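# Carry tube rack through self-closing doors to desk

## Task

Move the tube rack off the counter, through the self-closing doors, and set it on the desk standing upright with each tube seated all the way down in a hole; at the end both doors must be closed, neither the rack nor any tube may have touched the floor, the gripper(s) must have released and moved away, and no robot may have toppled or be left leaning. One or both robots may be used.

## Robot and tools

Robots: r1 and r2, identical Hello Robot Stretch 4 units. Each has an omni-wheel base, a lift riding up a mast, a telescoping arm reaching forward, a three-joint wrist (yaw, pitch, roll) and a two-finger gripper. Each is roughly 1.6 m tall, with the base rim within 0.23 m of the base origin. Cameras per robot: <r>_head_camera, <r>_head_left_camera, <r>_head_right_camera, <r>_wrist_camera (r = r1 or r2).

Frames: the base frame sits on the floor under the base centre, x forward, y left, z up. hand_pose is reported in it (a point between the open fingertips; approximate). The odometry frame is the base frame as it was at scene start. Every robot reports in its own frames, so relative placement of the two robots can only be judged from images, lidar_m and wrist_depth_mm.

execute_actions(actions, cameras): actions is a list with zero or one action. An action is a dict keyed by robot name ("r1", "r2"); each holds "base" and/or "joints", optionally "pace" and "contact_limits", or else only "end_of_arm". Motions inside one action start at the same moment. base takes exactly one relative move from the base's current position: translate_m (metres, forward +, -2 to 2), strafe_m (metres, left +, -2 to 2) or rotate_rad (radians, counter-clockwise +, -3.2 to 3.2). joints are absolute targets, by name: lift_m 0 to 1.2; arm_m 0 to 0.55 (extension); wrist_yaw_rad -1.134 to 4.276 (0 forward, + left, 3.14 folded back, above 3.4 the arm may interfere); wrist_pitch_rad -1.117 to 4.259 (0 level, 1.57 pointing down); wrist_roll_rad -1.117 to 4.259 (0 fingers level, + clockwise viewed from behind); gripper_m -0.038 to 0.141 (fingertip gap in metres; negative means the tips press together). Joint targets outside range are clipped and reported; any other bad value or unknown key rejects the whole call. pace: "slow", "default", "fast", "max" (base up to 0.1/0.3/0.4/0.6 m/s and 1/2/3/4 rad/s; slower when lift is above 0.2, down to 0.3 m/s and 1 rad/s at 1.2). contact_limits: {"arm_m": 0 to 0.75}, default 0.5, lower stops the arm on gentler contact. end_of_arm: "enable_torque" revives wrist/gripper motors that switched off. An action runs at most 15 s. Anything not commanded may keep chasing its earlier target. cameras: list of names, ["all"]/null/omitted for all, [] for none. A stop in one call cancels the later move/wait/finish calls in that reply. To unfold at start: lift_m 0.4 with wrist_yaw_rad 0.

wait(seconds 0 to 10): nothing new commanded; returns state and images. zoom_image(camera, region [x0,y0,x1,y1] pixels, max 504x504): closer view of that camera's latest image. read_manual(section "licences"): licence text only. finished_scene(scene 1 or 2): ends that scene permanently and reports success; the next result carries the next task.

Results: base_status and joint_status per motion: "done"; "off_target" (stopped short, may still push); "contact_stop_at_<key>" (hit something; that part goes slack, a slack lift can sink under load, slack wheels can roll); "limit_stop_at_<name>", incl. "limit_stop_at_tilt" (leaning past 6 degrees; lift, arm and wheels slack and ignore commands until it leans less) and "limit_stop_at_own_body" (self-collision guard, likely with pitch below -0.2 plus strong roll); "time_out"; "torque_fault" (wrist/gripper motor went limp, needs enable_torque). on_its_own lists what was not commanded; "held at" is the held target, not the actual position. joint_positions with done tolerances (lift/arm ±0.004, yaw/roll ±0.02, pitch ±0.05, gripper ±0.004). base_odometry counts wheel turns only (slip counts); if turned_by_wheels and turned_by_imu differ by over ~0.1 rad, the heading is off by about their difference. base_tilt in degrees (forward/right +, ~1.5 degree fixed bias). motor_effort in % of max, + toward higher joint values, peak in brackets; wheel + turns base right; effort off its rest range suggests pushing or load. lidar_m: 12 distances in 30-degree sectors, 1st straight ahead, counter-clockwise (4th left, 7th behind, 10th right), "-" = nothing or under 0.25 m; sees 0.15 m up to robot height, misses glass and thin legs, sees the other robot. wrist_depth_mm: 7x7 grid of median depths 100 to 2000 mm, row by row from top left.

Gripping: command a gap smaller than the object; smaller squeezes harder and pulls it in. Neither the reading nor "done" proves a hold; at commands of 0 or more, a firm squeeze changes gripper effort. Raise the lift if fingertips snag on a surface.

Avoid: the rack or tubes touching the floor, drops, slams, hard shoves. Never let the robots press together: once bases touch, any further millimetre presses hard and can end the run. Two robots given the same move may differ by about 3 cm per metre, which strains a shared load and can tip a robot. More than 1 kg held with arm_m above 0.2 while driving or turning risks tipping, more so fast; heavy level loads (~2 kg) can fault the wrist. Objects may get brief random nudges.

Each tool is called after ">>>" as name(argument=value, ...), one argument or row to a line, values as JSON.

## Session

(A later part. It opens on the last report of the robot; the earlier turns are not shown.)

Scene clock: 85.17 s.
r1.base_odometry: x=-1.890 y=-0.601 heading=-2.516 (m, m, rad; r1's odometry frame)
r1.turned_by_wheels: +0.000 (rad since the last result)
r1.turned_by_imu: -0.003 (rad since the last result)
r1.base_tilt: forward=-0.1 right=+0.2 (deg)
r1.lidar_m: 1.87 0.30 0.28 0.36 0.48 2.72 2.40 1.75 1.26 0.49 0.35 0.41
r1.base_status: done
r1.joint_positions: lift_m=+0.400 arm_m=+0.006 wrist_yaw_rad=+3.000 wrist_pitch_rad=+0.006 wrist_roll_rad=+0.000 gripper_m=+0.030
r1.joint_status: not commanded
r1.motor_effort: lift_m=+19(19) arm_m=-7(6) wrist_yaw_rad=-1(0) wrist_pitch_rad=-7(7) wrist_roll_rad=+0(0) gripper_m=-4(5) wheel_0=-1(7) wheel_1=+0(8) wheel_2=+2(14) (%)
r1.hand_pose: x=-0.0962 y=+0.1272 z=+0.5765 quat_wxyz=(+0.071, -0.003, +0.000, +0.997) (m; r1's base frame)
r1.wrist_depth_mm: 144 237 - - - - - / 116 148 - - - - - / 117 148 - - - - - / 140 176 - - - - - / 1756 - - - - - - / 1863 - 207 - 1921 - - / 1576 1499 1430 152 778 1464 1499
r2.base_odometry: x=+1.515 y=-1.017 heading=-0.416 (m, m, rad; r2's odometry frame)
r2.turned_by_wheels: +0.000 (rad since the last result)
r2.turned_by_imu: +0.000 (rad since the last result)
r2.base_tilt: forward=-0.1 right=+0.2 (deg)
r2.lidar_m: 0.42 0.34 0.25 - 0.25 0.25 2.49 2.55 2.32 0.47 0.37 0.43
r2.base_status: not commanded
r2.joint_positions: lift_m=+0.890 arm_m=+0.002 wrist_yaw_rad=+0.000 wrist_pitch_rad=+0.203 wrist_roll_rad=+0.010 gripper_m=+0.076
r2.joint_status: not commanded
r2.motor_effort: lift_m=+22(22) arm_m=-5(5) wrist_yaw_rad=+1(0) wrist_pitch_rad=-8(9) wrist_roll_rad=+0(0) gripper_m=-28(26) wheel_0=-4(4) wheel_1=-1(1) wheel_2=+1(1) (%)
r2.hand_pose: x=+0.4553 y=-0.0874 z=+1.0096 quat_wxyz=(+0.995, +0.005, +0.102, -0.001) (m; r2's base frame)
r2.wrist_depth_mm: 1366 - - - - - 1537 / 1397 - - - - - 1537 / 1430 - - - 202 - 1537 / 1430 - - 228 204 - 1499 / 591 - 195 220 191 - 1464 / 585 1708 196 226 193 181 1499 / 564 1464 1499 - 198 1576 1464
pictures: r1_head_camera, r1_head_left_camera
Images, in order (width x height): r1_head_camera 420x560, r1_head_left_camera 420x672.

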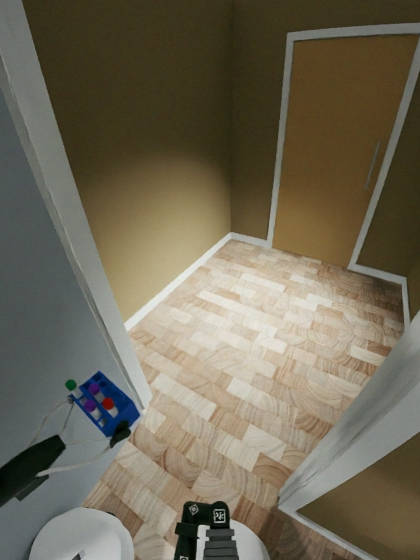

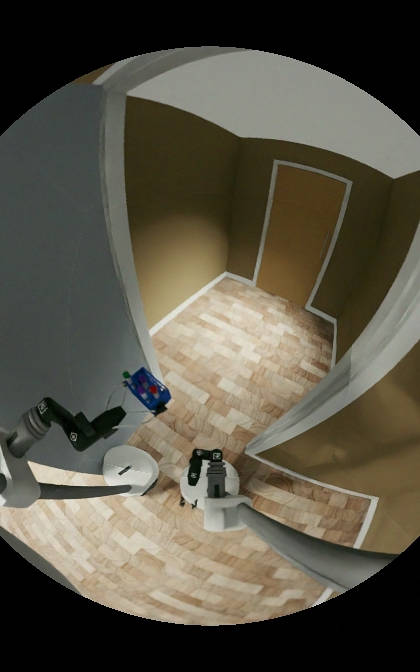

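>>> execute_actions(
  actions=[
    {"r1":{"base":{"translate_m":0.85},"pace":"fast"}},
  ],
  cameras=[],
)

>>> execute_actions(
  actions=[
    {"r1":{"base":{"rotate_rad":-0.53},"joints":{"lift_m":0.83,"wrist_yaw_rad":0,"gripper_m":0.08},"pace":"fast"}},
  ],
  cameras=["r1_head_camera","r1_wrist_camera"],
)

Scene clock: 89.17 s.
r1.base_odometry: x=-2.579 y=-1.099 heading=-2.516 (m, m, rad; r1's odometry frame)
r1.turned_by_wheels: +0.000 (rad since the last result)
r1.turned_by_imu: -0.003 (rad since the last result)
r1.base_tilt: forward=+0.1 right=+0.2 (deg)
r1.lidar_m: 1.30 0.93 0.75 0.38 0.46 0.52 3.01 0.59 1.01 1.19 1.69 1.95
r1.base_status: done
r1.joint_positions: lift_m=+0.400 arm_m=+0.006 wrist_yaw_rad=+3.000 wrist_pitch_rad=+0.006 wrist_roll_rad=+0.000 gripper_m=+0.030
r1.joint_status: not commanded
r1.motor_effort: lift_m=+19(19) arm_m=-6(7) wrist_yaw_rad=-1(0) wrist_pitch_rad=-7(6) wrist_roll_rad=-1(1) gripper_m=-4(1) wheel_0=+1(6) wheel_1=-1(4) wheel_2=+1(12) (%)
r1.hand_pose: x=-0.0962 y=+0.1272 z=+0.5765 quat_wxyz=(+0.071, -0.003, +0.000, +0.997) (m; r1's base frame)
r1.wrist_depth_mm: 144 238 - - 946 - 591 / 116 149 - - - - 603 / 117 149 - - - - 597 / 139 176 - - - - 603 / - - - - - - 603 / - - 207 - 1138 1983 621 / 1537 1430 1397 152 544 946 615
r2.base_odometry: x=+1.515 y=-1.017 heading=-0.416 (m, m, rad; r2's odometry frame)
r2.turned_by_wheels: +0.000 (rad since the last result)
r2.turned_by_imu: -0.001 (rad since the last result)
r2.base_tilt: forward=-0.1 right=+0.2 (deg)
r2.lidar_m: 0.41 0.32 0.25 - 0.25 0.27 2.48 2.55 2.34 2.22 1.00 0.44
r2.base_status: not commanded
r2.joint_positions: lift_m=+0.890 arm_m=+0.002 wrist_yaw_rad=+0.000 wrist_pitch_rad=+0.203 wrist_roll_rad=+0.010 gripper_m=+0.076
r2.joint_status: not commanded
r2.motor_effort: lift_m=+22(22) arm_m=-5(5) wrist_yaw_rad=+1(1) wrist_pitch_rad=-9(10) wrist_roll_rad=+0(0) gripper_m=-29(28) wheel_0=-3(4) wheel_1=-1(1) wheel_2=+1(1) (%)
r2.hand_pose: x=+0.4553 y=-0.0874 z=+1.0096 quat_wxyz=(+0.995, +0.005, +0.102, -0.001) (m; r2's base frame)
r2.wrist_depth_mm: 1397 - - - - - 1576 / 1397 - - - - - 1537 / 1430 - - - 202 - 1499 / 1397 - - 227 204 - 1499 / 597 - 195 220 190 - 1464 / 585 1708 195 226 194 181 1464 / 564 1499 1464 - 197 1576 1499
pictures: none
No camera images: the call's "cameras" was empty. Leave "cameras" out to get every camera's image.

Scene clock: 91.43 s.
r1.base_odometry: x=-2.579 y=-1.099 heading=-3.046 (m, m, rad; r1's odometry frame)
r1.turned_by_wheels: -0.530 (rad since the last result)
r1.turned_by_imu: -0.538 (rad since the last result)
r1.base_tilt: forward=+0.1 right=+0.2 (deg)
r1.lidar_m: 1.97 1.31 0.95 0.78 0.40 0.44 0.50 2.99 0.58 0.95 1.19 1.65
r1.base_status: done
r1.joint_positions: lift_m=+0.830 arm_m=+0.006 wrist_yaw_rad=+0.000 wrist_pitch_rad=+0.006 wrist_roll_rad=+0.000 gripper_m=+0.080
r1.joint_status: all done
r1.motor_effort: lift_m=+25(27) arm_m=-6(7) wrist_yaw_rad=-1(5) wrist_pitch_rad=-7(7) wrist_roll_rad=+1(0) gripper_m=-2(1) wheel_0=+2(5) wheel_1=-2(7) wheel_2=-1(8) (%)
r1.hand_pose: x=+0.4656 y=-0.0873 z=+1.0060 quat_wxyz=(+1.000, +0.000, +0.003, +0.000) (m; r1's base frame)
r1.wrist_depth_mm: 1464 1756 1808 1808 1863 1808 1537 / 1464 1863 1808 1808 1756 1756 1537 / 1430 1756 1808 1808 1756 1863 1576 / 1464 1756 1756 1808 1756 1863 1618 / 1430 1756 1756 1756 1808 1708 1576 / 1430 1708 210 1863 212 1756 1576 / 1499 1756 1708 144 1756 1708 1576
r2.base_odometry: x=+1.515 y=-1.017 heading=-0.416 (m, m, rad; r2's odometry frame)
r2.turned_by_wheels: +0.000 (rad since the last result)
r2.turned_by_imu: +0.000 (rad since the last result)
r2.base_tilt: forward=-0.1 right=+0.2 (deg)
r2.lidar_m: 0.42 0.33 0.25 - 0.25 0.25 2.47 2.54 2.32 2.24 1.00 0.43
r2.base_status: not commanded
r2.joint_positions: lift_m=+0.890 arm_m=+0.002 wrist_yaw_rad=+0.000 wrist_pitch_rad=+0.203 wrist_roll_rad=+0.010 gripper_m=+0.076
r2.joint_status: not commanded
r2.motor_effort: lift_m=+22(22) arm_m=-5(5) wrist_yaw_rad=-1(0) wrist_pitch_rad=-9(8) wrist_roll_rad=+1(0) gripper_m=-26(28) wheel_0=-4(4) wheel_1=-1(1) wheel_2=+1(0) (%)
r2.hand_pose: x=+0.4553 y=-0.0874 z=+1.0096 quat_wxyz=(+0.995, +0.005, +0.102, -0.001) (m; r2's base frame)
r2.wrist_depth_mm: 1366 - - 609 - - 1576 / 1397 - - 559 - - 1499 / 1397 - - 580 202 - 1537 / 1430 - - 228 204 - 1499 / 591 - 195 220 190 - 1499 / 585 1661 196 225 193 182 1499 / 569 1499 1464 - 198 1537 1499
pictures: r1_head_camera, r1_wrist_camera
Images, in order (width x height): r1_head_camera 420x560, r1_wrist_camera 616x392.

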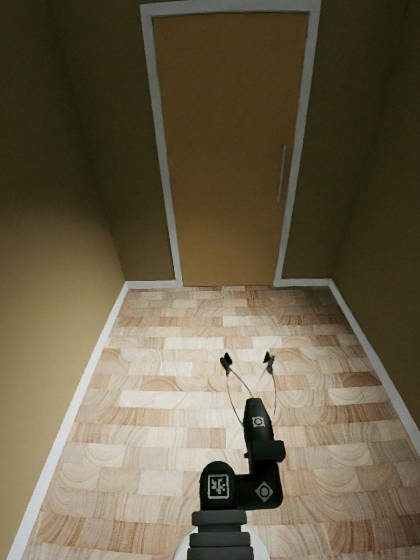

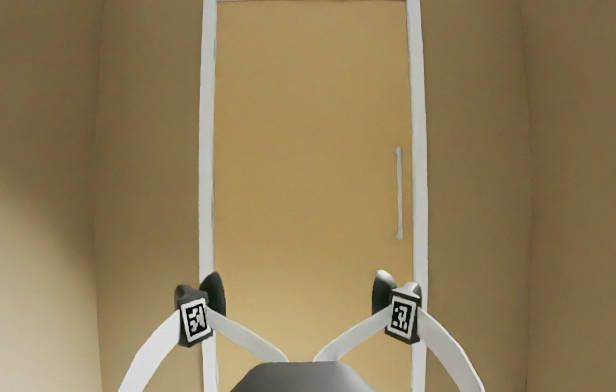

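>>> execute_actions(
  actions=[
    {"r1":{"base":{"translate_m":1.12},"pace":"max"}},
  ],
  cameras=[],
)

>>> execute_actions(
  actions=[
    {"r1":{"base":{"rotate_rad":-0.47},"joints":{"arm_m":0.3},"pace":"fast"}},
  ],
  cameras=["r1_wrist_camera"],
)

Scene clock: 96.13 s.
r1.base_odometry: x=-3.694 y=-1.206 heading=-3.046 (m, m, rad; r1's odometry frame)
r1.turned_by_wheels: +0.000 (rad since the last result)
r1.turned_by_imu: -0.005 (rad since the last result)
r1.base_tilt: forward=+0.1 right=+0.1 (deg)
r1.lidar_m: 0.85 0.88 0.91 0.87 0.94 1.32 1.40 1.45 1.20 1.16 1.22 0.88
r1.base_status: done
r1.joint_positions: lift_m=+0.830 arm_m=+0.006 wrist_yaw_rad=+0.000 wrist_pitch_rad=+0.006 wrist_roll_rad=+0.000 gripper_m=+0.080
r1.joint_status: not commanded
r1.motor_effort: lift_m=+25(26) arm_m=-6(7) wrist_yaw_rad=+0(1) wrist_pitch_rad=-6(7) wrist_roll_rad=+1(0) gripper_m=-2(3) wheel_0=+1(7) wheel_1=-1(6) wheel_2=+2(11) (%)
r1.hand_pose: x=+0.4655 y=-0.0874 z=+1.0060 quat_wxyz=(+1.000, +0.000, +0.003, +0.000) (m; r1's base frame)
r1.wrist_depth_mm: 640 647 640 647 647 647 647 / 640 654 640 654 647 647 640 / 627 634 640 634 640 640 640 / 634 640 647 634 647 647 640 / 627 654 640 640 634 640 634 / 627 634 210 634 212 634 627 / 621 634 634 144 634 634 634
r2.base_odometry: x=+1.515 y=-1.017 heading=-0.416 (m, m, rad; r2's odometry frame)
r2.turned_by_wheels: +0.000 (rad since the last result)
r2.turned_by_imu: -0.001 (rad since the last result)
r2.base_tilt: forward=-0.2 right=+0.2 (deg)
r2.lidar_m: 0.42 0.34 0.25 - 0.25 0.25 2.47 2.55 2.33 2.23 1.00 0.43
r2.base_status: not commanded
r2.joint_positions: lift_m=+0.890 arm_m=+0.002 wrist_yaw_rad=+0.000 wrist_pitch_rad=+0.203 wrist_roll_rad=+0.010 gripper_m=+0.076
r2.joint_status: not commanded
r2.motor_effort: lift_m=+22(22) arm_m=-5(5) wrist_yaw_rad=+2(1) wrist_pitch_rad=-10(9) wrist_roll_rad=+1(0) gripper_m=-27(27) wheel_0=-4(4) wheel_1=-1(1) wheel_2=+1(1) (%)
r2.hand_pose: x=+0.4553 y=-0.0874 z=+1.0096 quat_wxyz=(+0.995, +0.005, +0.102, -0.001) (m; r2's base frame)
r2.wrist_depth_mm: 1397 - - - - - 1576 / 1366 - - - - - 1499 / 1430 - - - 202 - 1499 / 1430 - - 228 204 - 1499 / 597 - 194 219 191 - 1499 / 591 1756 196 226 194 182 1464 / 569 1464 1464 - 198 1576 1499
pictures: none
No camera images: the call's "cameras" was empty. Leave "cameras" out to get every camera's image.

Scene clock: 97.83 s.
r1.base_odometry: x=-3.694 y=-1.206 heading=+2.767 (m, m, rad; r1's odometry frame)
r1.turned_by_wheels: -0.470 (rad since the last result)
r1.turned_by_imu: -0.477 (rad since the last result)
r1.base_tilt: forward=+0.1 right=+0.4 (deg)
r1.lidar_m: 0.87 0.83 0.91 0.90 0.87 0.95 1.36 1.58 1.45 1.18 1.13 1.16
r1.base_status: done
r1.joint_positions: lift_m=+0.830 arm_m=+0.299 wrist_yaw_rad=+0.000 wrist_pitch_rad=+0.006 wrist_roll_rad=+0.000 gripper_m=+0.080
r1.joint_status: all done
r1.motor_effort: lift_m=+26(26) arm_m=+7(8) wrist_yaw_rad=-1(1) wrist_pitch_rad=-6(7) wrist_roll_rad=+1(0) gripper_m=+0(2) wheel_0=+0(5) wheel_1=+0(5) wheel_2=+1(7) (%)
r1.hand_pose: x=+0.7582 y=-0.0874 z=+1.0060 quat_wxyz=(+1.000, +0.000, +0.003, +0.000) (m; r1's base frame)
r1.wrist_depth_mm: 362 394 442 480 564 654 778 / 362 399 445 480 564 647 750 / 362 394 442 484 549 647 759 / 362 397 442 484 549 647 750 / 357 397 436 488 559 647 741 / 357 389 209 477 212 640 750 / 359 379 430 144 521 647 750
r2.base_odometry: x=+1.515 y=-1.017 heading=-0.416 (m, m, rad; r2's odometry frame)
r2.turned_by_wheels: +0.000 (rad since the last result)
r2.turned_by_imu: +0.000 (rad since the last result)
r2.base_tilt: forward=-0.1 right=+0.2 (deg)
r2.lidar_m: 0.41 0.33 0.25 - 0.25 0.25 2.49 2.55 2.34 2.22 1.02 0.41
r2.base_status: not commanded
r2.joint_positions: lift_m=+0.890 arm_m=+0.002 wrist_yaw_rad=+0.000 wrist_pitch_rad=+0.203 wrist_roll_rad=+0.010 gripper_m=+0.076
r2.joint_status: not commanded
r2.motor_effort: lift_m=+22(22) arm_m=-4(5) wrist_yaw_rad=+2(2) wrist_pitch_rad=-8(9) wrist_roll_rad=+1(0) gripper_m=-27(25) wheel_0=-4(4) wheel_1=-1(1) wheel_2=+1(1) (%)
r2.hand_pose: x=+0.4553 y=-0.0874 z=+1.0096 quat_wxyz=(+0.995, +0.005, +0.102, -0.001) (m; r2's base frame)
r2.wrist_depth_mm: 1397 - - - - - 1537 / 1397 - - - - - 1499 / 1397 - - - 202 - 1537 / 1464 - - 228 204 - 1499 / 597 - 195 220 191 - 1464 / 580 1708 196 226 193 181 1430 / 569 1499 1430 - 198 1576 1464
pictures: r1_wrist_camera
Images, in order (width x height): r1_wrist_camera 616x392.

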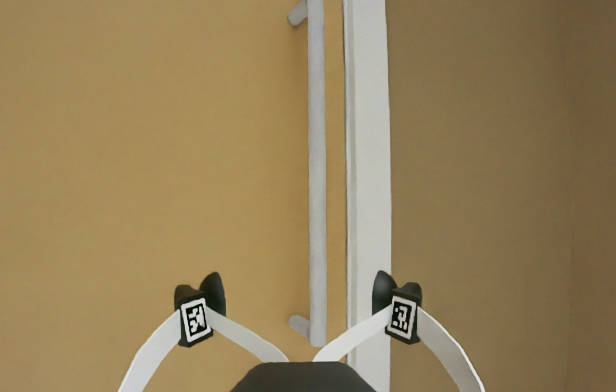

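>>> execute_actions(
  actions=[
    {"r1":{"base":{"strafe_m":-0.02},"joints":{"arm_m":0.505,"gripper_m":0.07}}},
  ],
  cameras=["r1_wrist_camera"],
)

Scene clock: 99.83 s.
r1.base_odometry: x=-3.687 y=-1.187 heading=+2.767 (m, m, rad; r1's odometry frame)
r1.turned_by_wheels: +0.000 (rad since the last result)
r1.turned_by_imu: -0.001 (rad since the last result)
r1.base_tilt: forward=+0.0 right=+0.2 (deg)
r1.lidar_m: 0.88 0.84 0.92 0.91 0.91 0.98 1.36 1.67 1.45 1.15 1.11 1.16
r1.base_status: done
r1.joint_positions: lift_m=+0.830 arm_m=+0.504 wrist_yaw_rad=+0.000 wrist_pitch_rad=+0.006 wrist_roll_rad=+0.000 gripper_m=+0.070
r1.joint_status: all done
r1.motor_effort: lift_m=+26(26) arm_m=+7(8) wrist_yaw_rad=+0(1) wrist_pitch_rad=-7(7) wrist_roll_rad=+1(1) gripper_m=+0(6) wheel_0=-2(8) wheel_1=+0(9) wheel_2=+1(3) (%)
r1.hand_pose: x=+0.9632 y=-0.0874 z=+1.0060 quat_wxyz=(+1.000, +0.000, +0.003, +0.000) (m; r1's base frame)
r1.wrist_depth_mm: 217 236 263 285 320 392 455 / 216 236 262 286 315 387 445 / 216 236 262 283 315 384 452 / 216 236 260 285 314 382 445 / 215 233 260 282 312 382 445 / 213 235 209 281 200 379 442 / 213 225 256 144 306 384 439
r2.base_odometry: x=+1.515 y=-1.017 heading=-0.416 (m, m, rad; r2's odometry frame)
r2.turned_by_wheels: +0.000 (rad since the last result)
r2.turned_by_imu: +0.000 (rad since the last result)
r2.base_tilt: forward=-0.1 right=+0.1 (deg)
r2.lidar_m: 0.41 0.34 0.25 - 0.25 0.25 2.48 2.56 2.33 2.24 1.00 0.43
r2.base_status: not commanded
r2.joint_positions: lift_m=+0.890 arm_m=+0.002 wrist_yaw_rad=+0.000 wrist_pitch_rad=+0.203 wrist_roll_rad=+0.010 gripper_m=+0.076
r2.joint_status: not commanded
r2.motor_effort: lift_m=+22(22) arm_m=-5(5) wrist_yaw_rad=+0(1) wrist_pitch_rad=-8(9) wrist_roll_rad=+0(0) gripper_m=-27(27) wheel_0=-3(4) wheel_1=-1(1) wheel_2=+1(1) (%)
r2.hand_pose: x=+0.4553 y=-0.0874 z=+1.0096 quat_wxyz=(+0.995, +0.005, +0.102, -0.001) (m; r2's base frame)
r2.wrist_depth_mm: 1397 - - - - - 1618 / 1397 - - - - - 1499 / 1397 - - - 203 - 1537 / 1430 - - 229 204 - 1464 / 591 - 195 220 191 - 1464 / 585 1661 196 227 193 181 1499 / 564 1499 1464 - 197 1537 1464
pictures: r1_wrist_camera
Images, in order (width x height): r1_wrist_camera 616x392.

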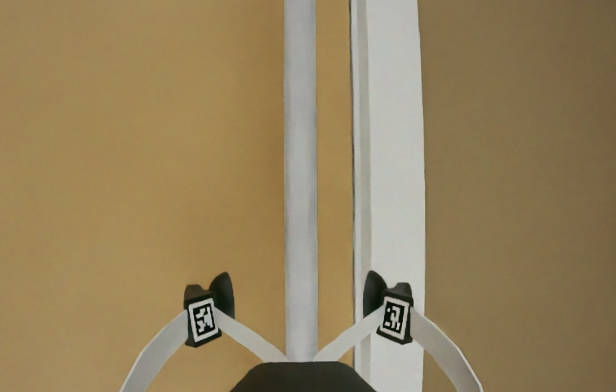

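>>> execute_actions(
  actions=[
    {"r1":{"joints":{"arm_m":0.512,"gripper_m":-0.025}},"r2":{"base":{"strafe_m":-0.12},"pace":"slow"}},
  ],
  cameras=[],
)

>>> execute_actions(
  actions=[
    {"r1":{"base":{"strafe_m":-0.04},"joints":{"arm_m":0.39},"pace":"slow"},"r2":{"base":{"strafe_m":-0.06},"pace":"slow"}},
  ],
  cameras=["r2_head_camera"],
)

>>> execute_actions(
  actions=[
    {"r1":{"base":{"strafe_m":-0.015},"joints":{"arm_m":0.29},"pace":"slow"},"r2":{"base":{"translate_m":0.15},"pace":"slow"}},
  ],
  cameras=["r2_head_camera","r1_wrist_camera"],
)

Scene clock: 103.30 s.
r1.base_odometry: x=-3.687 y=-1.187 heading=+2.767 (m, m, rad; r1's odometry frame)
r1.turned_by_wheels: +0.000 (rad since the last result)
r1.turned_by_imu: -0.001 (rad since the last result)
r1.base_tilt: forward=+0.1 right=+0.0 (deg)
r1.lidar_m: 0.88 0.83 0.92 0.92 0.90 0.97 1.38 1.59 1.45 1.15 1.12 1.14
r1.base_status: not commanded
r1.joint_positions: lift_m=+0.830 arm_m=+0.511 wrist_yaw_rad=-0.001 wrist_pitch_rad=+0.006 wrist_roll_rad=+0.000 gripper_m=-0.024
r1.joint_status: all done
r1.motor_effort: lift_m=+26(26) arm_m=+5(7) wrist_yaw_rad=+5(4) wrist_pitch_rad=-6(7) wrist_roll_rad=+0(1) gripper_m=-19(17) wheel_0=-3(3) wheel_1=-1(1) wheel_2=+1(1) (%)
r1.hand_pose: x=+0.9704 y=-0.0878 z=+1.0060 quat_wxyz=(+1.000, +0.000, +0.003, -0.001) (m; r1's base frame)
r1.wrist_depth_mm: 206 224 249 271 310 384 445 / 206 224 248 270 309 384 442 / 204 224 248 268 307 379 442 / 206 223 248 266 306 379 439 / 204 222 247 262 304 377 433 / 203 221 235 199 293 375 430 / 203 211 238 196 301 349 433
r2.base_odometry: x=+1.466 y=-1.127 heading=-0.416 (m, m, rad; r2's odometry frame)
r2.turned_by_wheels: +0.000 (rad since the last result)
r2.turned_by_imu: +0.000 (rad since the last result)
r2.base_tilt: forward=-0.1 right=+0.2 (deg)
r2.lidar_m: 0.42 0.44 0.25 0.25 - 0.25 2.47 2.53 2.23 2.10 1.01 0.45
r2.base_status: done
r2.joint_positions: lift_m=+0.890 arm_m=+0.002 wrist_yaw_rad=+0.000 wrist_pitch_rad=+0.203 wrist_roll_rad=+0.010 gripper_m=+0.076
r2.joint_status: not commanded
r2.motor_effort: lift_m=+22(22) arm_m=-5(5) wrist_yaw_rad=+1(2) wrist_pitch_rad=-9(10) wrist_roll_rad=+0(0) gripper_m=-27(28) wheel_0=+1(2) wheel_1=-1(5) wheel_2=+0(0) (%)
r2.hand_pose: x=+0.4553 y=-0.0874 z=+1.0096 quat_wxyz=(+0.995, +0.005, +0.102, -0.001) (m; r2's base frame)
r2.wrist_depth_mm: 1499 - - - - 1983 1397 / 1537 - - - - 1921 1397 / 1618 - - - 200 1983 1397 / 1576 - 217 228 204 1921 564 / 1618 - 194 220 189 1756 539 / 1576 1708 196 226 194 181 539 / 1499 1464 1464 - 198 1537 549
pictures: none
No camera images: the call's "cameras" was empty. Leave "cameras" out to get every camera's image.

Scene clock: 105.80 s.
r1.base_odometry: x=-3.672 y=-1.150 heading=+2.767 (m, m, rad; r1's odometry frame)
r1.turned_by_wheels: +0.000 (rad since the last result)
r1.turned_by_imu: +0.000 (rad since the last result)
r1.base_tilt: forward=+0.1 right=+0.2 (deg)
r1.lidar_m: 0.80 0.81 0.95 0.95 0.94 1.02 1.37 1.60 1.41 1.13 1.09 1.15
r1.base_status: done
r1.joint_positions: lift_m=+0.830 arm_m=+0.391 wrist_yaw_rad=+0.000 wrist_pitch_rad=+0.006 wrist_roll_rad=+0.000 gripper_m=-0.024
r1.joint_status: all done
r1.motor_effort: lift_m=+26(26) arm_m=-8(8) wrist_yaw_rad=-1(32) wrist_pitch_rad=-8(7) wrist_roll_rad=+0(1) gripper_m=-19(20) wheel_0=+1(12) wheel_1=+0(5) wheel_2=+4(8) (%)
r1.hand_pose: x=+0.8509 y=-0.0873 z=+1.0060 quat_wxyz=(+1.000, +0.000, +0.003, +0.000) (m; r1's base frame)
r1.wrist_depth_mm: 222 235 254 264 488 574 661 / 221 236 253 263 484 569 668 / 220 236 252 264 484 559 661 / 220 235 251 263 480 559 654 / 220 233 252 264 480 559 647 / 218 233 208 196 281 554 647 / 218 224 244 196 379 539 654
r2.base_odometry: x=+1.442 y=-1.182 heading=-0.416 (m, m, rad; r2's odometry frame)
r2.turned_by_wheels: +0.000 (rad since the last result)
r2.turned_by_imu: +0.000 (rad since the last result)
r2.base_tilt: forward=-0.1 right=+0.2 (deg)
r2.lidar_m: 0.42 0.51 0.25 0.25 - - 2.46 2.52 2.15 2.05 0.99 0.40
r2.base_status: done
r2.joint_positions: lift_m=+0.890 arm_m=+0.002 wrist_yaw_rad=+0.000 wrist_pitch_rad=+0.203 wrist_roll_rad=+0.010 gripper_m=+0.076
r2.joint_status: not commanded
r2.motor_effort: lift_m=+22(22) arm_m=-5(5) wrist_yaw_rad=+3(0) wrist_pitch_rad=-10(10) wrist_roll_rad=+0(1) gripper_m=-27(27) wheel_0=+1(5) wheel_1=-1(7) wheel_2=+0(2) (%)
r2.hand_pose: x=+0.4553 y=-0.0874 z=+1.0096 quat_wxyz=(+0.995, +0.005, +0.102, -0.001) (m; r2's base frame)
r2.wrist_depth_mm: 1618 - - - - 1808 473 / 1618 - - - - 1863 469 / 1661 - - - 203 1808 473 / 1661 - - 228 205 1863 477 / 1661 - 194 219 190 634 480 / 1618 1756 196 225 193 182 492 / 1499 1499 1464 - 198 640 512
pictures: r2_head_camera
Images, in order (width x height): r2_head_camera 420x560.

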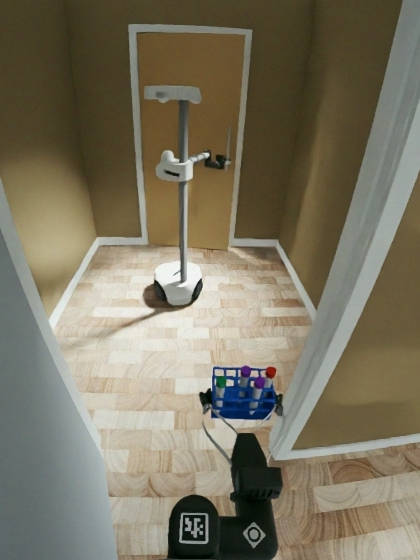

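Scene clock: 108.57 s.
r1.base_odometry: x=-3.667 y=-1.136 heading=+2.768 (m, m, rad; r1's odometry frame)
r1.turned_by_wheels: +0.000 (rad since the last result)
r1.turned_by_imu: +0.000 (rad since the last result)
r1.base_tilt: forward=+0.1 right=+0.2 (deg)
r1.lidar_m: 0.73 0.74 0.92 0.99 0.95 1.02 1.32 1.48 1.39 1.11 1.08 1.17
r1.base_status: done
r1.joint_positions: lift_m=+0.830 arm_m=+0.291 wrist_yaw_rad=+0.000 wrist_pitch_rad=+0.007 wrist_roll_rad=+0.000 gripper_m=-0.024
r1.joint_status: all done
r1.motor_effort: lift_m=+26(25) arm_m=-9(8) wrist_yaw_rad=+0(20) wrist_pitch_rad=-8(9) wrist_roll_rad=+1(1) gripper_m=-18(18) wheel_0=+1(7) wheel_1=+0(5) wheel_2=+4(6) (%)
r1.hand_pose: x=+0.7509 y=-0.0874 z=+1.0058 quat_wxyz=(+1.000, +0.000, +0.003, +0.000) (m; r1's base frame)
r1.wrist_depth_mm: 237 246 259 266 615 723 750 / 236 246 257 265 603 715 759 / 236 245 256 263 603 715 768 / 236 245 255 263 603 699 759 / 236 245 255 262 615 707 768 / 234 243 208 196 188 707 759 / 234 237 250 196 276 640 750
r2.base_odometry: x=+1.579 y=-1.242 heading=-0.415 (m, m, rad; r2's odometry frame)
r2.turned_by_wheels: +0.000 (rad since the last result)
r2.turned_by_imu: +0.000 (rad since the last result)
r2.base_tilt: forward=-0.1 right=+0.2 (deg)
r2.lidar_m: 0.43 0.64 0.27 0.25 - 0.25 2.61 2.68 2.15 2.03 0.77 0.43
r2.base_status: done
r2.joint_positions: lift_m=+0.890 arm_m=+0.002 wrist_yaw_rad=+0.000 wrist_pitch_rad=+0.203 wrist_roll_rad=+0.010 gripper_m=+0.076
r2.joint_status: not commanded
r2.motor_effort: lift_m=+22(22) arm_m=-5(4) wrist_yaw_rad=+0(0) wrist_pitch_rad=-9(9) wrist_roll_rad=+0(0) gripper_m=-29(23) wheel_0=+2(6) wheel_1=+3(4) wheel_2=+0(6) (%)
r2.hand_pose: x=+0.4553 y=-0.0874 z=+1.0096 quat_wxyz=(+0.995, +0.005, +0.102, -0.001) (m; r2's base frame)
r2.wrist_depth_mm: 1618 - - - - 1808 1308 / 1618 - - - - 1808 1255 / 1661 - - - 203 1808 1255 / 1708 - - 228 204 1863 1281 / 1661 - 195 220 190 1661 1308 / 1661 1661 196 226 193 182 462 / 1499 1499 1430 - 198 1499 455
pictures: r1_wrist_camera, r2_head_camera
Images, in order (width x height): r1_wrist_camera 616x392, r2_head_camera 420x560.

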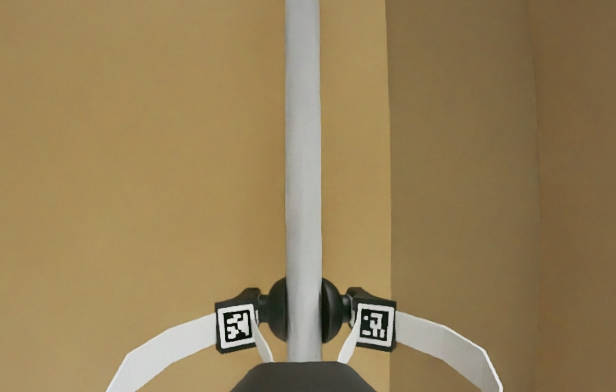

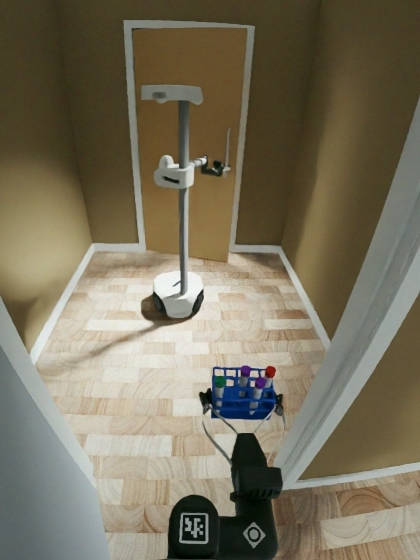

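>>> execute_actions(
  actions=[
    {"r1":{"base":{"translate_m":-0.3},"pace":"slow"},"r2":{"base":{"translate_m":0.3},"pace":"slow"}},
  ],
  cameras=[],
)

>>> execute_actions(
  actions=[
    {"r1":{"base":{"strafe_m":0.04},"joints":{"arm_m":0.24},"pace":"slow"},"r2":{"base":{"translate_m":0.08},"pace":"slow"}},
  ],
  cameras=[],
)

>>> execute_actions(
  actions=[
    {"r1":{"base":{"translate_m":-0.12},"pace":"slow"},"r2":{"base":{"translate_m":0.12},"pace":"slow"}},
  ],
  cameras=["r2_head_left_camera","r2_head_camera"],
)

Scene clock: 113.20 s.
r1.base_odometry: x=-3.388 y=-1.246 heading=+2.769 (m, m, rad; r1's odometry frame)
r1.turned_by_wheels: +0.002 (rad since the last result)
r1.turned_by_imu: +0.002 (rad since the last result)
r1.base_tilt: forward=+0.2 right=+0.3 (deg)
r1.lidar_m: 0.71 0.86 1.11 0.82 0.81 0.90 1.03 0.98 0.96 1.22 1.21 1.27
r1.base_status: done
r1.joint_positions: lift_m=+0.830 arm_m=+0.291 wrist_yaw_rad=+0.014 wrist_pitch_rad=+0.007 wrist_roll_rad=+0.000 gripper_m=-0.024
r1.joint_status: not commanded
r1.on_its_own: wrist_yaw_rad is at rest, and its effort (-39) is outside its rest range (-13 to +13)
r1.motor_effort: lift_m=+26(25) arm_m=-9(8) wrist_yaw_rad=-39(39) wrist_pitch_rad=-8(9) wrist_roll_rad=+1(0) gripper_m=-21(22) wheel_0=+7(8) wheel_1=+1(6) wheel_2=+12(12) (%)
r1.hand_pose: x=+0.7520 y=-0.0835 z=+1.0058 quat_wxyz=(+1.000, +0.000, +0.003, +0.007) (m; r1's base frame)
r1.wrist_depth_mm: 315 298 285 266 263 1025 891 / 314 298 285 266 263 1042 904 / 314 297 285 266 263 1008 891 / 310 297 283 265 262 1025 917 / 309 297 282 265 262 1008 917 / 309 294 195 203 257 1025 891 / 307 150 278 199 256 1008 904
r2.base_odometry: x=+1.854 y=-1.363 heading=-0.415 (m, m, rad; r2's odometry frame)
r2.turned_by_wheels: +0.000 (rad since the last result)
r2.turned_by_imu: -0.002 (rad since the last result)
r2.base_tilt: forward=-0.1 right=+0.2 (deg)
r2.lidar_m: 0.43 1.21 0.41 0.25 - 0.25 0.25 0.46 2.13 1.10 0.47 0.44
r2.base_status: done
r2.joint_positions: lift_m=+0.890 arm_m=+0.002 wrist_yaw_rad=+0.000 wrist_pitch_rad=+0.203 wrist_roll_rad=+0.010 gripper_m=+0.076
r2.joint_status: not commanded
r2.motor_effort: lift_m=+22(22) arm_m=-5(5) wrist_yaw_rad=+1(1) wrist_pitch_rad=-9(9) wrist_roll_rad=+0(1) gripper_m=-29(28) wheel_0=-1(5) wheel_1=+1(4) wheel_2=+0(8) (%)
r2.hand_pose: x=+0.4553 y=-0.0874 z=+1.0096 quat_wxyz=(+0.995, +0.005, +0.102, -0.001) (m; r2's base frame)
r2.wrist_depth_mm: 1661 - 1863 1756 - 1808 1281 / 1618 976 1229 1756 - 1708 1255 / 1708 - 976 1808 - 1808 1229 / 1708 - 1025 228 205 1756 1229 / 1756 - 195 220 190 1661 1255 / 1661 1708 196 227 193 181 1229 / 1537 1397 1182 - 197 1576 1229
pictures: none
No camera images: the call's "cameras" was empty. Leave "cameras" out to get every camera's image.

Scene clock: 115.27 s.
r1.base_odometry: x=-3.402 y=-1.283 heading=+2.769 (m, m, rad; r1's odometry frame)
r1.turned_by_wheels: +0.000 (rad since the last result)
r1.turned_by_imu: -0.001 (rad since the last result)
r1.base_tilt: forward=+0.0 right=+0.2 (deg)
r1.lidar_m: 0.67 0.85 1.05 0.83 0.76 0.86 1.05 0.93 0.90 1.27 1.25 1.32
r1.base_status: done
r1.joint_positions: lift_m=+0.830 arm_m=+0.241 wrist_yaw_rad=-0.004 wrist_pitch_rad=+0.007 wrist_roll_rad=+0.000 gripper_m=-0.024
r1.joint_status: all done
r1.motor_effort: lift_m=+26(26) arm_m=-9(10) wrist_yaw_rad=+12(40) wrist_pitch_rad=-9(9) wrist_roll_rad=+0(0) gripper_m=-18(22) wheel_0=-6(6) wheel_1=+1(6) wheel_2=+1(10) (%)
r1.hand_pose: x=+0.7005 y=-0.0886 z=+1.0058 quat_wxyz=(+1.000, +0.000, +0.003, -0.002) (m; r1's base frame)
r1.wrist_depth_mm: 327 307 290 266 262 1118 917 / 325 306 289 268 262 1118 931 / 324 306 287 267 260 1098 931 / 322 304 287 267 258 1098 917 / 324 304 286 266 258 1098 931 / 324 303 189 201 187 1078 931 / 320 296 281 201 255 1008 917
r2.base_odometry: x=+1.927 y=-1.395 heading=-0.415 (m, m, rad; r2's odometry frame)
r2.turned_by_wheels: +0.000 (rad since the last result)
r2.turned_by_imu: +0.000 (rad since the last result)
r2.base_tilt: forward=-0.2 right=+0.2 (deg)
r2.lidar_m: 0.43 1.14 0.49 0.25 0.25 - 0.25 0.39 2.13 0.70 0.41 0.43
r2.base_status: done
r2.joint_positions: lift_m=+0.890 arm_m=+0.002 wrist_yaw_rad=+0.000 wrist_pitch_rad=+0.203 wrist_roll_rad=+0.010 gripper_m=+0.076
r2.joint_status: not commanded
r2.motor_effort: lift_m=+22(22) arm_m=-4(4) wrist_yaw_rad=+3(2) wrist_pitch_rad=-9(9) wrist_roll_rad=+1(0) gripper_m=-26(27) wheel_0=+0(7) wheel_1=+1(6) wheel_2=-1(9) (%)
r2.hand_pose: x=+0.4553 y=-0.0874 z=+1.0096 quat_wxyz=(+0.995, +0.005, +0.102, -0.001) (m; r2's base frame)
r2.wrist_depth_mm: 1618 - 1921 1618 - 1756 1255 / 1618 854 1808 1708 - 1808 1255 / 1708 - 1366 1708 - 1756 1255 / 1808 - 976 228 203 1708 1182 / 1708 - 195 220 191 1576 1205 / 1661 1708 195 226 193 181 1229 / 1499 1308 1098 - 198 1576 1229
pictures: none
No camera images: the call's "cameras" was empty. Leave "cameras" out to get every camera's image.

Scene clock: 117.90 s.
r1.base_odometry: x=-3.290 y=-1.326 heading=+2.769 (m, m, rad; r1's odometry frame)
r1.turned_by_wheels: +0.000 (rad since the last result)
r1.turned_by_imu: +0.001 (rad since the last result)
r1.base_tilt: forward=+0.0 right=+0.2 (deg)
r1.lidar_m: 0.79 0.97 0.99 0.77 0.74 0.80 0.94 0.95 0.72 1.36 1.29 1.39
r1.base_status: done
r1.joint_positions: lift_m=+0.830 arm_m=+0.241 wrist_yaw_rad=+0.000 wrist_pitch_rad=+0.006 wrist_roll_rad=+0.000 gripper_m=-0.025
r1.joint_status: not commanded
r1.motor_effort: lift_m=+25(25) arm_m=-6(8) wrist_yaw_rad=+0(63) wrist_pitch_rad=-7(9) wrist_roll_rad=+1(1) gripper_m=-12(22) wheel_0=-1(13) wheel_1=-1(3) wheel_2=+0(17) (%)
r1.hand_pose: x=+0.7004 y=-0.0874 z=+1.0060 quat_wxyz=(+1.000, +0.000, +0.003, +0.000) (m; r1's base frame)
r1.wrist_depth_mm: 459 433 402 368 1138 1182 991 / 459 427 402 368 1160 1182 991 / 455 424 399 368 364 1205 1008 / 455 424 397 368 362 1229 991 / 455 424 397 366 364 1205 991 / 452 424 387 198 359 1229 1008 / 452 421 387 182 351 1078 960
r2.base_odometry: x=+2.037 y=-1.444 heading=-0.415 (m, m, rad; r2's odometry frame)
r2.turned_by_wheels: +0.000 (rad since the last result)
r2.turned_by_imu: +0.003 (rad since the last result)
r2.base_tilt: forward=-0.1 right=+0.2 (deg)
r2.lidar_m: 0.43 0.92 1.16 0.31 0.25 - 0.25 0.30 2.12 0.39 0.39 0.42
r2.base_status: done
r2.joint_positions: lift_m=+0.890 arm_m=+0.002 wrist_yaw_rad=+0.000 wrist_pitch_rad=+0.203 wrist_roll_rad=+0.010 gripper_m=+0.076
r2.joint_status: not commanded
r2.motor_effort: lift_m=+22(22) arm_m=-4(5) wrist_yaw_rad=+5(0) wrist_pitch_rad=-8(9) wrist_roll_rad=+1(0) gripper_m=-28(28) wheel_0=+1(6) wheel_1=+1(3) wheel_2=-1(6) (%)
r2.hand_pose: x=+0.4551 y=-0.0874 z=+1.0096 quat_wxyz=(+0.995, +0.005, +0.102, +0.000) (m; r2's base frame)
r2.wrist_depth_mm: 715 1921 1756 1537 1921 1863 1308 / 621 699 1756 1576 - 1756 1255 / 1618 - 1182 1499 202 1756 1205 / 1756 - 217 228 204 1708 1229 / 1708 798 194 219 190 1618 1229 / 1708 809 196 226 193 181 1205 / 1464 1205 1182 - 197 1537 1205
pictures: r2_head_camera, r2_head_left_camera
Images, in order (width x height): r2_head_camera 420x560, r2_head_left_camera 420x672.

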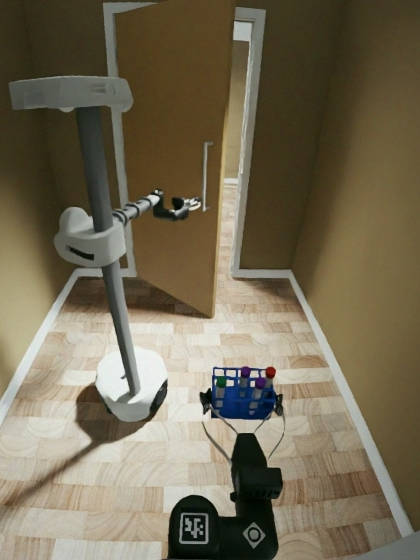

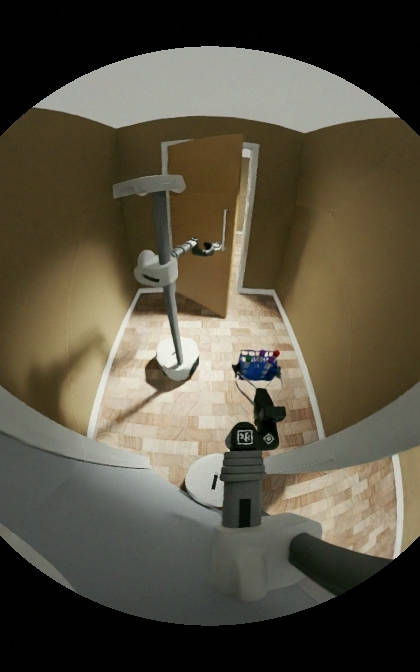

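>>> execute_actions(
  actions=[
    {"r1":{"joints":{"gripper_m":0.09}},"r2":{"base":{"translate_m":0.1},"pace":"slow"}},
  ],
  cameras=["r1_wrist_camera","r1_head_camera"],
)

Scene clock: 120.83 s.
r1.base_odometry: x=-3.290 y=-1.326 heading=+2.769 (m, m, rad; r1's odometry frame)
r1.turned_by_wheels: +0.000 (rad since the last result)
r1.turned_by_imu: -0.001 (rad since the last result)
r1.base_tilt: forward=+0.0 right=+0.1 (deg)
r1.lidar_m: 1.28 1.24 1.01 0.76 0.72 0.79 0.94 0.85 0.63 1.33 1.28 1.39
r1.base_status: not commanded
r1.joint_positions: lift_m=+0.830 arm_m=+0.241 wrist_yaw_rad=+0.000 wrist_pitch_rad=+0.006 wrist_roll_rad=+0.000 gripper_m=+0.090
r1.joint_status: all done
r1.motor_effort: lift_m=+25(25) arm_m=-5(6) wrist_yaw_rad=-1(1) wrist_pitch_rad=-8(6) wrist_roll_rad=+0(0) gripper_m=-2(14) wheel_0=-1(1) wheel_1=-1(1) wheel_2=+0(0) (%)
r1.hand_pose: x=+0.7004 y=-0.0874 z=+1.0060 quat_wxyz=(+1.000, +0.000, +0.003, +0.000) (m; r1's base frame)
r1.wrist_depth_mm: 741 809 917 991 1160 1182 976 / 732 798 891 1008 1138 1205 991 / 741 809 891 991 1138 1229 976 / 741 798 891 1008 1160 1229 1008 / 732 809 891 1008 1118 1205 991 / 715 788 216 976 197 1229 991 / 732 750 854 144 1118 1098 991
r2.base_odometry: x=+2.128 y=-1.484 heading=-0.415 (m, m, rad; r2's odometry frame)
r2.turned_by_wheels: +0.000 (rad since the last result)
r2.turned_by_imu: -0.001 (rad since the last result)
r2.base_tilt: forward=-0.2 right=+0.1 (deg)
r2.lidar_m: 0.42 0.81 1.17 0.40 0.25 - - 0.26 0.46 0.37 1.00 0.42
r2.base_status: done
r2.joint_positions: lift_m=+0.890 arm_m=+0.002 wrist_yaw_rad=+0.000 wrist_pitch_rad=+0.203 wrist_roll_rad=+0.010 gripper_m=+0.076
r2.joint_status: not commanded
r2.motor_effort: lift_m=+22(22) arm_m=-4(4) wrist_yaw_rad=+0(0) wrist_pitch_rad=-9(8) wrist_roll_rad=+1(0) gripper_m=-26(27) wheel_0=+0(5) wheel_1=+0(3) wheel_2=+1(14) (%)
r2.hand_pose: x=+0.4551 y=-0.0874 z=+1.0096 quat_wxyz=(+0.995, +0.005, +0.102, +0.000) (m; r2's base frame)
r2.wrist_depth_mm: 574 1863 1808 1808 1863 1756 1255 / 530 866 1921 1863 1921 1756 1255 / 603 - 1118 - 198 1756 1205 / 1576 - - 227 203 1808 1182 / 1618 - 195 220 189 1576 1205 / 1618 683 196 226 193 181 1229 / 1537 1397 1464 - 198 1537 1229
pictures: r1_head_camera, r1_wrist_camera
Images, in order (width x height): r1_head_camera 420x560, r1_wrist_camera 616x392.

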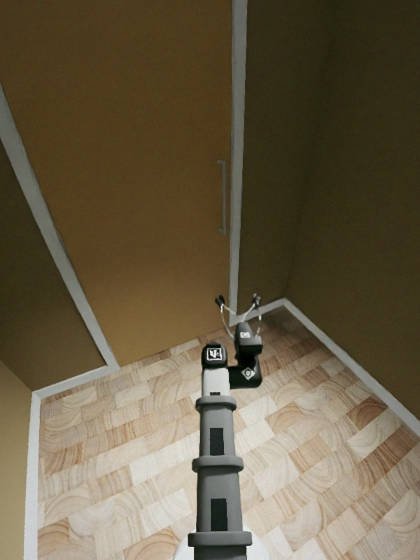

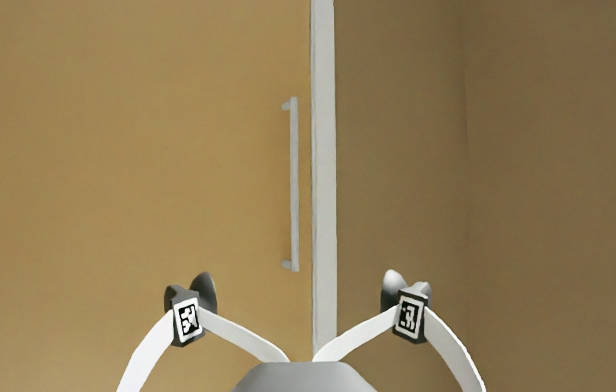

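>>> execute_actions(
  actions=[
    {"r1":{"base":{"translate_m":0.42},"joints":{"arm_m":0.36,"gripper_m":0.07},"pace":"fast"},"r2":{"base":{"translate_m":0.17},"pace":"slow"}},
  ],
  cameras=[],
)

>>> execute_actions(
  actions=[
    {"r1":{"base":{"strafe_m":0.025},"joints":{"arm_m":0.47}},"r2":{"base":{"translate_m":0.07},"pace":"slow"}},
  ],
  cameras=["r1_wrist_camera","r2_head_left_camera"],
)

Scene clock: 124.53 s.
r1.base_odometry: x=-3.682 y=-1.173 heading=+2.769 (m, m, rad; r1's odometry frame)
r1.turned_by_wheels: +0.000 (rad since the last result)
r1.turned_by_imu: -0.002 (rad since the last result)
r1.base_tilt: forward=+0.2 right=+0.1 (deg)
r1.lidar_m: 0.88 0.85 0.90 0.93 0.92 0.98 1.33 0.75 0.79 1.13 1.11 1.16
r1.base_status: done
r1.joint_positions: lift_m=+0.830 arm_m=+0.359 wrist_yaw_rad=+0.000 wrist_pitch_rad=+0.006 wrist_roll_rad=+0.000 gripper_m=+0.070
r1.joint_status: all done
r1.motor_effort: lift_m=+25(25) arm_m=+6(8) wrist_yaw_rad=+0(1) wrist_pitch_rad=-6(8) wrist_roll_rad=+0(0) gripper_m=-1(5) wheel_0=-1(6) wheel_1=-1(6) wheel_2=+2(9) (%)
r1.hand_pose: x=+0.8182 y=-0.0874 z=+1.0060 quat_wxyz=(+1.000, +0.000, +0.003, +0.000) (m; r1's base frame)
r1.wrist_depth_mm: 330 357 402 452 508 585 699 / 327 359 402 449 508 585 691 / 327 357 397 445 504 580 676 / 327 357 397 442 500 574 676 / 327 355 394 442 496 574 661 / 325 353 209 442 199 585 676 / 324 343 389 143 492 585 676
r2.base_odometry: x=+2.284 y=-1.553 heading=-0.415 (m, m, rad; r2's odometry frame)
r2.turned_by_wheels: +0.000 (rad since the last result)
r2.turned_by_imu: -0.003 (rad since the last result)
r2.base_tilt: forward=-0.1 right=+0.2 (deg)
r2.lidar_m: 0.41 1.02 1.16 0.58 0.32 0.25 - 0.25 0.29 0.41 1.00 0.41
r2.base_status: done
r2.joint_positions: lift_m=+0.890 arm_m=+0.002 wrist_yaw_rad=+0.000 wrist_pitch_rad=+0.203 wrist_roll_rad=+0.010 gripper_m=+0.076
r2.joint_status: not commanded
r2.motor_effort: lift_m=+22(22) arm_m=-4(4) wrist_yaw_rad=+1(2) wrist_pitch_rad=-8(8) wrist_roll_rad=+0(0) gripper_m=-26(26) wheel_0=-1(5) wheel_1=-2(9) wheel_2=+0(9) (%)
r2.hand_pose: x=+0.4551 y=-0.0874 z=+1.0096 quat_wxyz=(+0.995, +0.005, +0.101, -0.001) (m; r2's base frame)
r2.wrist_depth_mm: 1618 1708 1661 1708 1708 1708 1255 / 1661 778 788 1756 1756 1756 1229 / 1756 1863 788 1863 204 1708 1182 / 1756 1863 842 228 204 1708 1182 / 1808 - 194 219 191 1618 1182 / 1576 1661 195 225 193 181 1160 / 1499 1464 960 - 198 1537 1205
pictures: none
No camera images: the call's "cameras" was empty. Leave "cameras" out to get every camera's image.

Scene clock: 126.50 s.
r1.base_odometry: x=-3.691 y=-1.197 heading=+2.769 (m, m, rad; r1's odometry frame)
r1.turned_by_wheels: +0.000 (rad since the last result)
r1.turned_by_imu: -0.001 (rad since the last result)
r1.base_tilt: forward=+0.0 right=+0.3 (deg)
r1.lidar_m: 0.86 0.85 0.89 0.88 0.89 0.97 1.37 0.75 0.70 1.15 1.14 1.17
r1.base_status: done
r1.joint_positions: lift_m=+0.830 arm_m=+0.469 wrist_yaw_rad=+0.000 wrist_pitch_rad=+0.006 wrist_roll_rad=+0.000 gripper_m=+0.070
r1.joint_status: all done
r1.motor_effort: lift_m=+26(25) arm_m=+7(7) wrist_yaw_rad=+0(1) wrist_pitch_rad=-7(7) wrist_roll_rad=+0(1) gripper_m=+0(1) wheel_0=+1(8) wheel_1=-1(8) wheel_2=+0(0) (%)
r1.hand_pose: x=+0.9282 y=-0.0874 z=+1.0060 quat_wxyz=(+1.000, +0.000, +0.003, +0.000) (m; r1's base frame)
r1.wrist_depth_mm: 238 258 286 306 347 427 488 / 236 257 286 304 349 421 492 / 236 257 289 310 349 424 492 / 236 257 286 310 347 418 484 / 236 257 285 309 347 415 480 / 234 255 210 309 200 415 477 / 235 246 279 144 340 415 480
r2.base_odometry: x=+2.348 y=-1.581 heading=-0.415 (m, m, rad; r2's odometry frame)
r2.turned_by_wheels: +0.000 (rad since the last result)
r2.turned_by_imu: +0.000 (rad since the last result)
r2.base_tilt: forward=-0.2 right=+0.2 (deg)
r2.lidar_m: 0.43 0.96 1.17 0.98 0.43 0.28 0.26 0.28 0.37 0.64 0.99 0.44
r2.base_status: done
r2.joint_positions: lift_m=+0.890 arm_m=+0.002 wrist_yaw_rad=+0.000 wrist_pitch_rad=+0.203 wrist_roll_rad=+0.010 gripper_m=+0.076
r2.joint_status: not commanded
r2.motor_effort: lift_m=+22(22) arm_m=-4(4) wrist_yaw_rad=+0(1) wrist_pitch_rad=-8(9) wrist_roll_rad=+0(0) gripper_m=-28(27) wheel_0=+2(9) wheel_1=+1(3) wheel_2=-2(3) (%)
r2.hand_pose: x=+0.4551 y=-0.0874 z=+1.0096 quat_wxyz=(+0.995, +0.005, +0.101, -0.001) (m; r2's base frame)
r2.wrist_depth_mm: 1576 1618 1618 1618 1618 1618 1229 / 1618 683 991 1708 1708 1661 1255 / 1708 1708 741 1708 202 1756 1182 / 1708 1808 788 228 204 1756 1160 / 1756 1863 195 220 190 1576 1182 / 1661 1808 195 225 193 181 1182 / 1499 1499 878 - 197 1499 1205
pictures: r1_wrist_camera, r2_head_left_camera
Images, in order (width x height): r1_wrist_camera 616x392, r2_head_left_camera 420x672.

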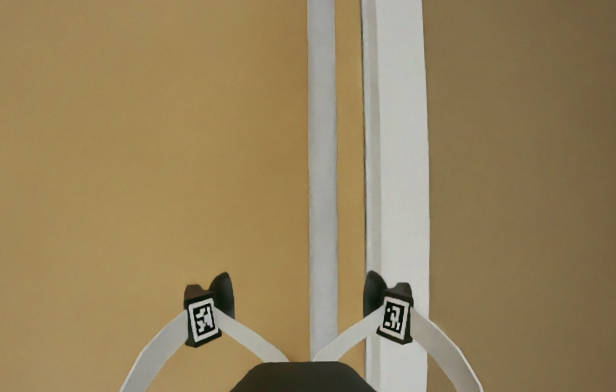

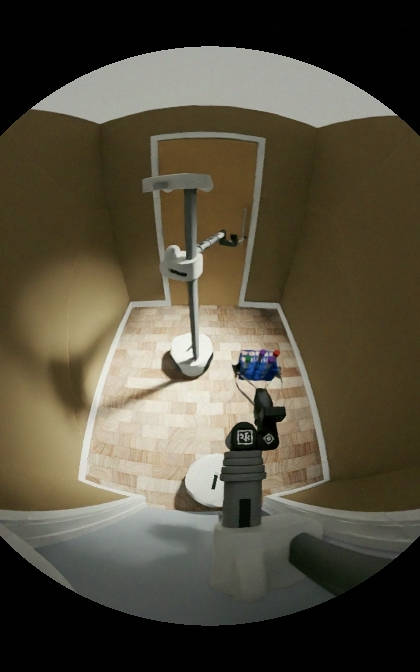

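>>> execute_actions(
  actions=[
    {"r1":{"base":{"strafe_m":-0.013},"joints":{"arm_m":0.51,"gripper_m":0.05},"pace":"slow"},"r2":{"base":{"translate_m":0.1}}},
  ],
  cameras=["r1_wrist_camera"],
)

>>> execute_actions(
  actions=[
    {"r1":{"joints":{"arm_m":0.525,"gripper_m":-0.036}},"r2":{"base":{"strafe_m":-0.25}}},
  ],
  cameras=["r1_wrist_camera"],
)

Scene clock: 128.47 s.
r1.base_odometry: x=-3.686 y=-1.185 heading=+2.769 (m, m, rad; r1's odometry frame)
r1.turned_by_wheels: +0.000 (rad since the last result)
r1.turned_by_imu: -0.001 (rad since the last result)
r1.base_tilt: forward=+0.0 right=+0.2 (deg)
r1.lidar_m: 0.89 0.86 0.93 0.94 0.87 0.99 1.37 0.82 0.59 1.15 1.11 1.18
r1.base_status: done
r1.joint_positions: lift_m=+0.830 arm_m=+0.509 wrist_yaw_rad=+0.000 wrist_pitch_rad=+0.006 wrist_roll_rad=+0.000 gripper_m=+0.050
r1.joint_status: all done
r1.motor_effort: lift_m=+25(26) arm_m=+7(8) wrist_yaw_rad=+0(0) wrist_pitch_rad=-7(7) wrist_roll_rad=+0(0) gripper_m=-2(0) wheel_0=+1(5) wheel_1=-1(6) wheel_2=+0(1) (%)
r1.hand_pose: x=+0.9681 y=-0.0874 z=+1.0060 quat_wxyz=(+1.000, +0.000, +0.003, +0.000) (m; r1's base frame)
r1.wrist_depth_mm: 211 230 256 278 309 382 439 / 211 231 256 277 309 379 436 / 211 231 255 272 307 375 433 / 210 230 255 272 304 373 433 / 210 229 254 271 307 368 436 / 208 228 208 212 210 370 424 / 208 220 249 144 300 370 427
r2.base_odometry: x=+2.439 y=-1.621 heading=-0.414 (m, m, rad; r2's odometry frame)
r2.turned_by_wheels: +0.000 (rad since the last result)
r2.turned_by_imu: +0.000 (rad since the last result)
r2.base_tilt: forward=-0.1 right=+0.2 (deg)
r2.lidar_m: 0.42 0.86 1.18 1.12 0.57 0.39 0.36 0.39 0.48 0.95 0.98 0.43
r2.base_status: done
r2.joint_positions: lift_m=+0.890 arm_m=+0.002 wrist_yaw_rad=+0.000 wrist_pitch_rad=+0.203 wrist_roll_rad=+0.010 gripper_m=+0.076
r2.joint_status: not commanded
r2.motor_effort: lift_m=+22(22) arm_m=-4(4) wrist_yaw_rad=+0(2) wrist_pitch_rad=-9(9) wrist_roll_rad=+0(1) gripper_m=-27(28) wheel_0=+2(10) wheel_1=+1(5) wheel_2=+1(13) (%)
r2.hand_pose: x=+0.4551 y=-0.0874 z=+1.0096 quat_wxyz=(+0.995, +0.005, +0.101, -0.001) (m; r2's base frame)
r2.wrist_depth_mm: 1499 603 1537 1537 1537 1537 1255 / 1576 574 1008 1576 1618 1576 1205 / 1618 654 676 1618 199 1618 1205 / 1708 1756 699 228 204 1756 1182 / 1808 1756 195 220 191 1537 1138 / 1618 1618 195 226 193 182 1205 / 1537 1499 768 - 198 1537 1205
pictures: r1_wrist_camera
Images, in order (width x height): r1_wrist_camera 616x392.

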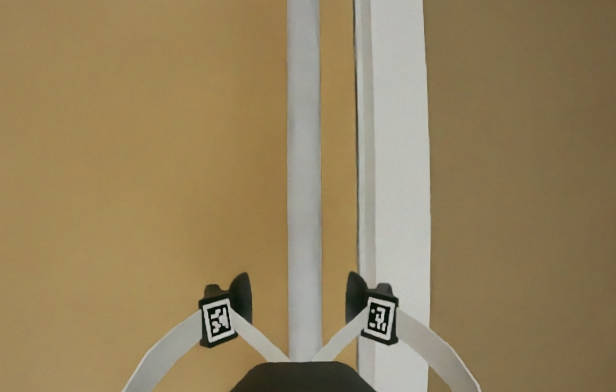

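Scene clock: 130.60 s.
r1.base_odometry: x=-3.686 y=-1.184 heading=+2.769 (m, m, rad; r1's odometry frame)
r1.turned_by_wheels: -0.001 (rad since the last result)
r1.turned_by_imu: -0.001 (rad since the last result)
r1.base_tilt: forward=+0.0 right=+0.2 (deg)
r1.lidar_m: 0.86 0.85 0.93 0.93 0.89 0.96 1.36 0.94 0.76 1.15 1.11 1.17
r1.base_status: not commanded
r1.joint_positions: lift_m=+0.830 arm_m=+0.524 wrist_yaw_rad=-0.003 wrist_pitch_rad=+0.006 wrist_roll_rad=+0.000 gripper_m=-0.035
r1.joint_status: all done
r1.motor_effort: lift_m=+25(26) arm_m=+5(8) wrist_yaw_rad=+10(9) wrist_pitch_rad=-6(7) wrist_roll_rad=+1(0) gripper_m=-18(20) wheel_0=-4(4) wheel_1=-3(3) wheel_2=+0(0) (%)
r1.hand_pose: x=+0.9833 y=-0.0884 z=+1.0060 quat_wxyz=(+1.000, +0.000, +0.003, -0.002) (m; r1's base frame)
r1.wrist_depth_mm: 193 210 234 249 296 366 421 / 192 209 233 248 293 362 415 / 192 210 232 248 290 359 418 / 191 209 231 247 290 357 415 / 191 209 231 247 289 355 415 / 190 208 220 188 276 355 404 / 190 196 223 180 281 334 410
r2.base_odometry: x=+2.339 y=-1.850 heading=-0.414 (m, m, rad; r2's odometry frame)
r2.turned_by_wheels: +0.000 (rad since the last result)
r2.turned_by_imu: +0.000 (rad since the last result)
r2.base_tilt: forward=-0.2 right=+0.2 (deg)
r2.lidar_m: 0.42 0.93 1.46 1.37 0.56 0.38 0.33 0.29 0.39 0.70 0.74 0.42
r2.base_status: done
r2.joint_positions: lift_m=+0.890 arm_m=+0.002 wrist_yaw_rad=+0.000 wrist_pitch_rad=+0.203 wrist_roll_rad=+0.010 gripper_m=+0.076
r2.joint_status: not commanded
r2.motor_effort: lift_m=+22(22) arm_m=-4(4) wrist_yaw_rad=+1(1) wrist_pitch_rad=-9(8) wrist_roll_rad=+1(0) gripper_m=-27(29) wheel_0=+0(9) wheel_1=+0(7) wheel_2=+1(2) (%)
r2.hand_pose: x=+0.4551 y=-0.0874 z=+1.0096 quat_wxyz=(+0.995, +0.005, +0.101, -0.001) (m; r2's base frame)
r2.wrist_depth_mm: 654 1537 1576 1576 1537 1205 878 / 634 1537 1618 1618 1576 1229 866 / 676 1618 1618 1661 201 1205 854 / 723 1756 1708 228 202 1205 866 / 741 1756 195 220 191 1118 854 / 788 1708 195 226 193 182 842 / 1397 1464 1430 - 198 1138 842
pictures: r1_wrist_camera
Images, in order (width x height): r1_wrist_camera 616x392.

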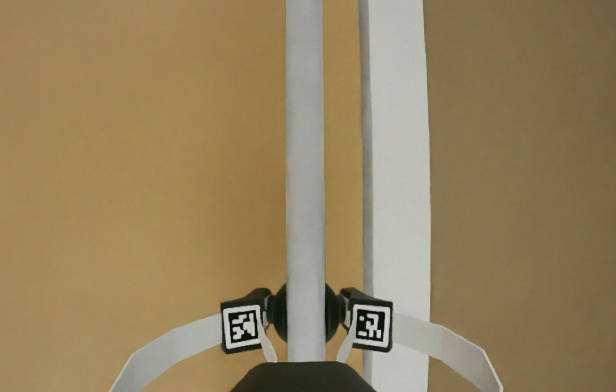

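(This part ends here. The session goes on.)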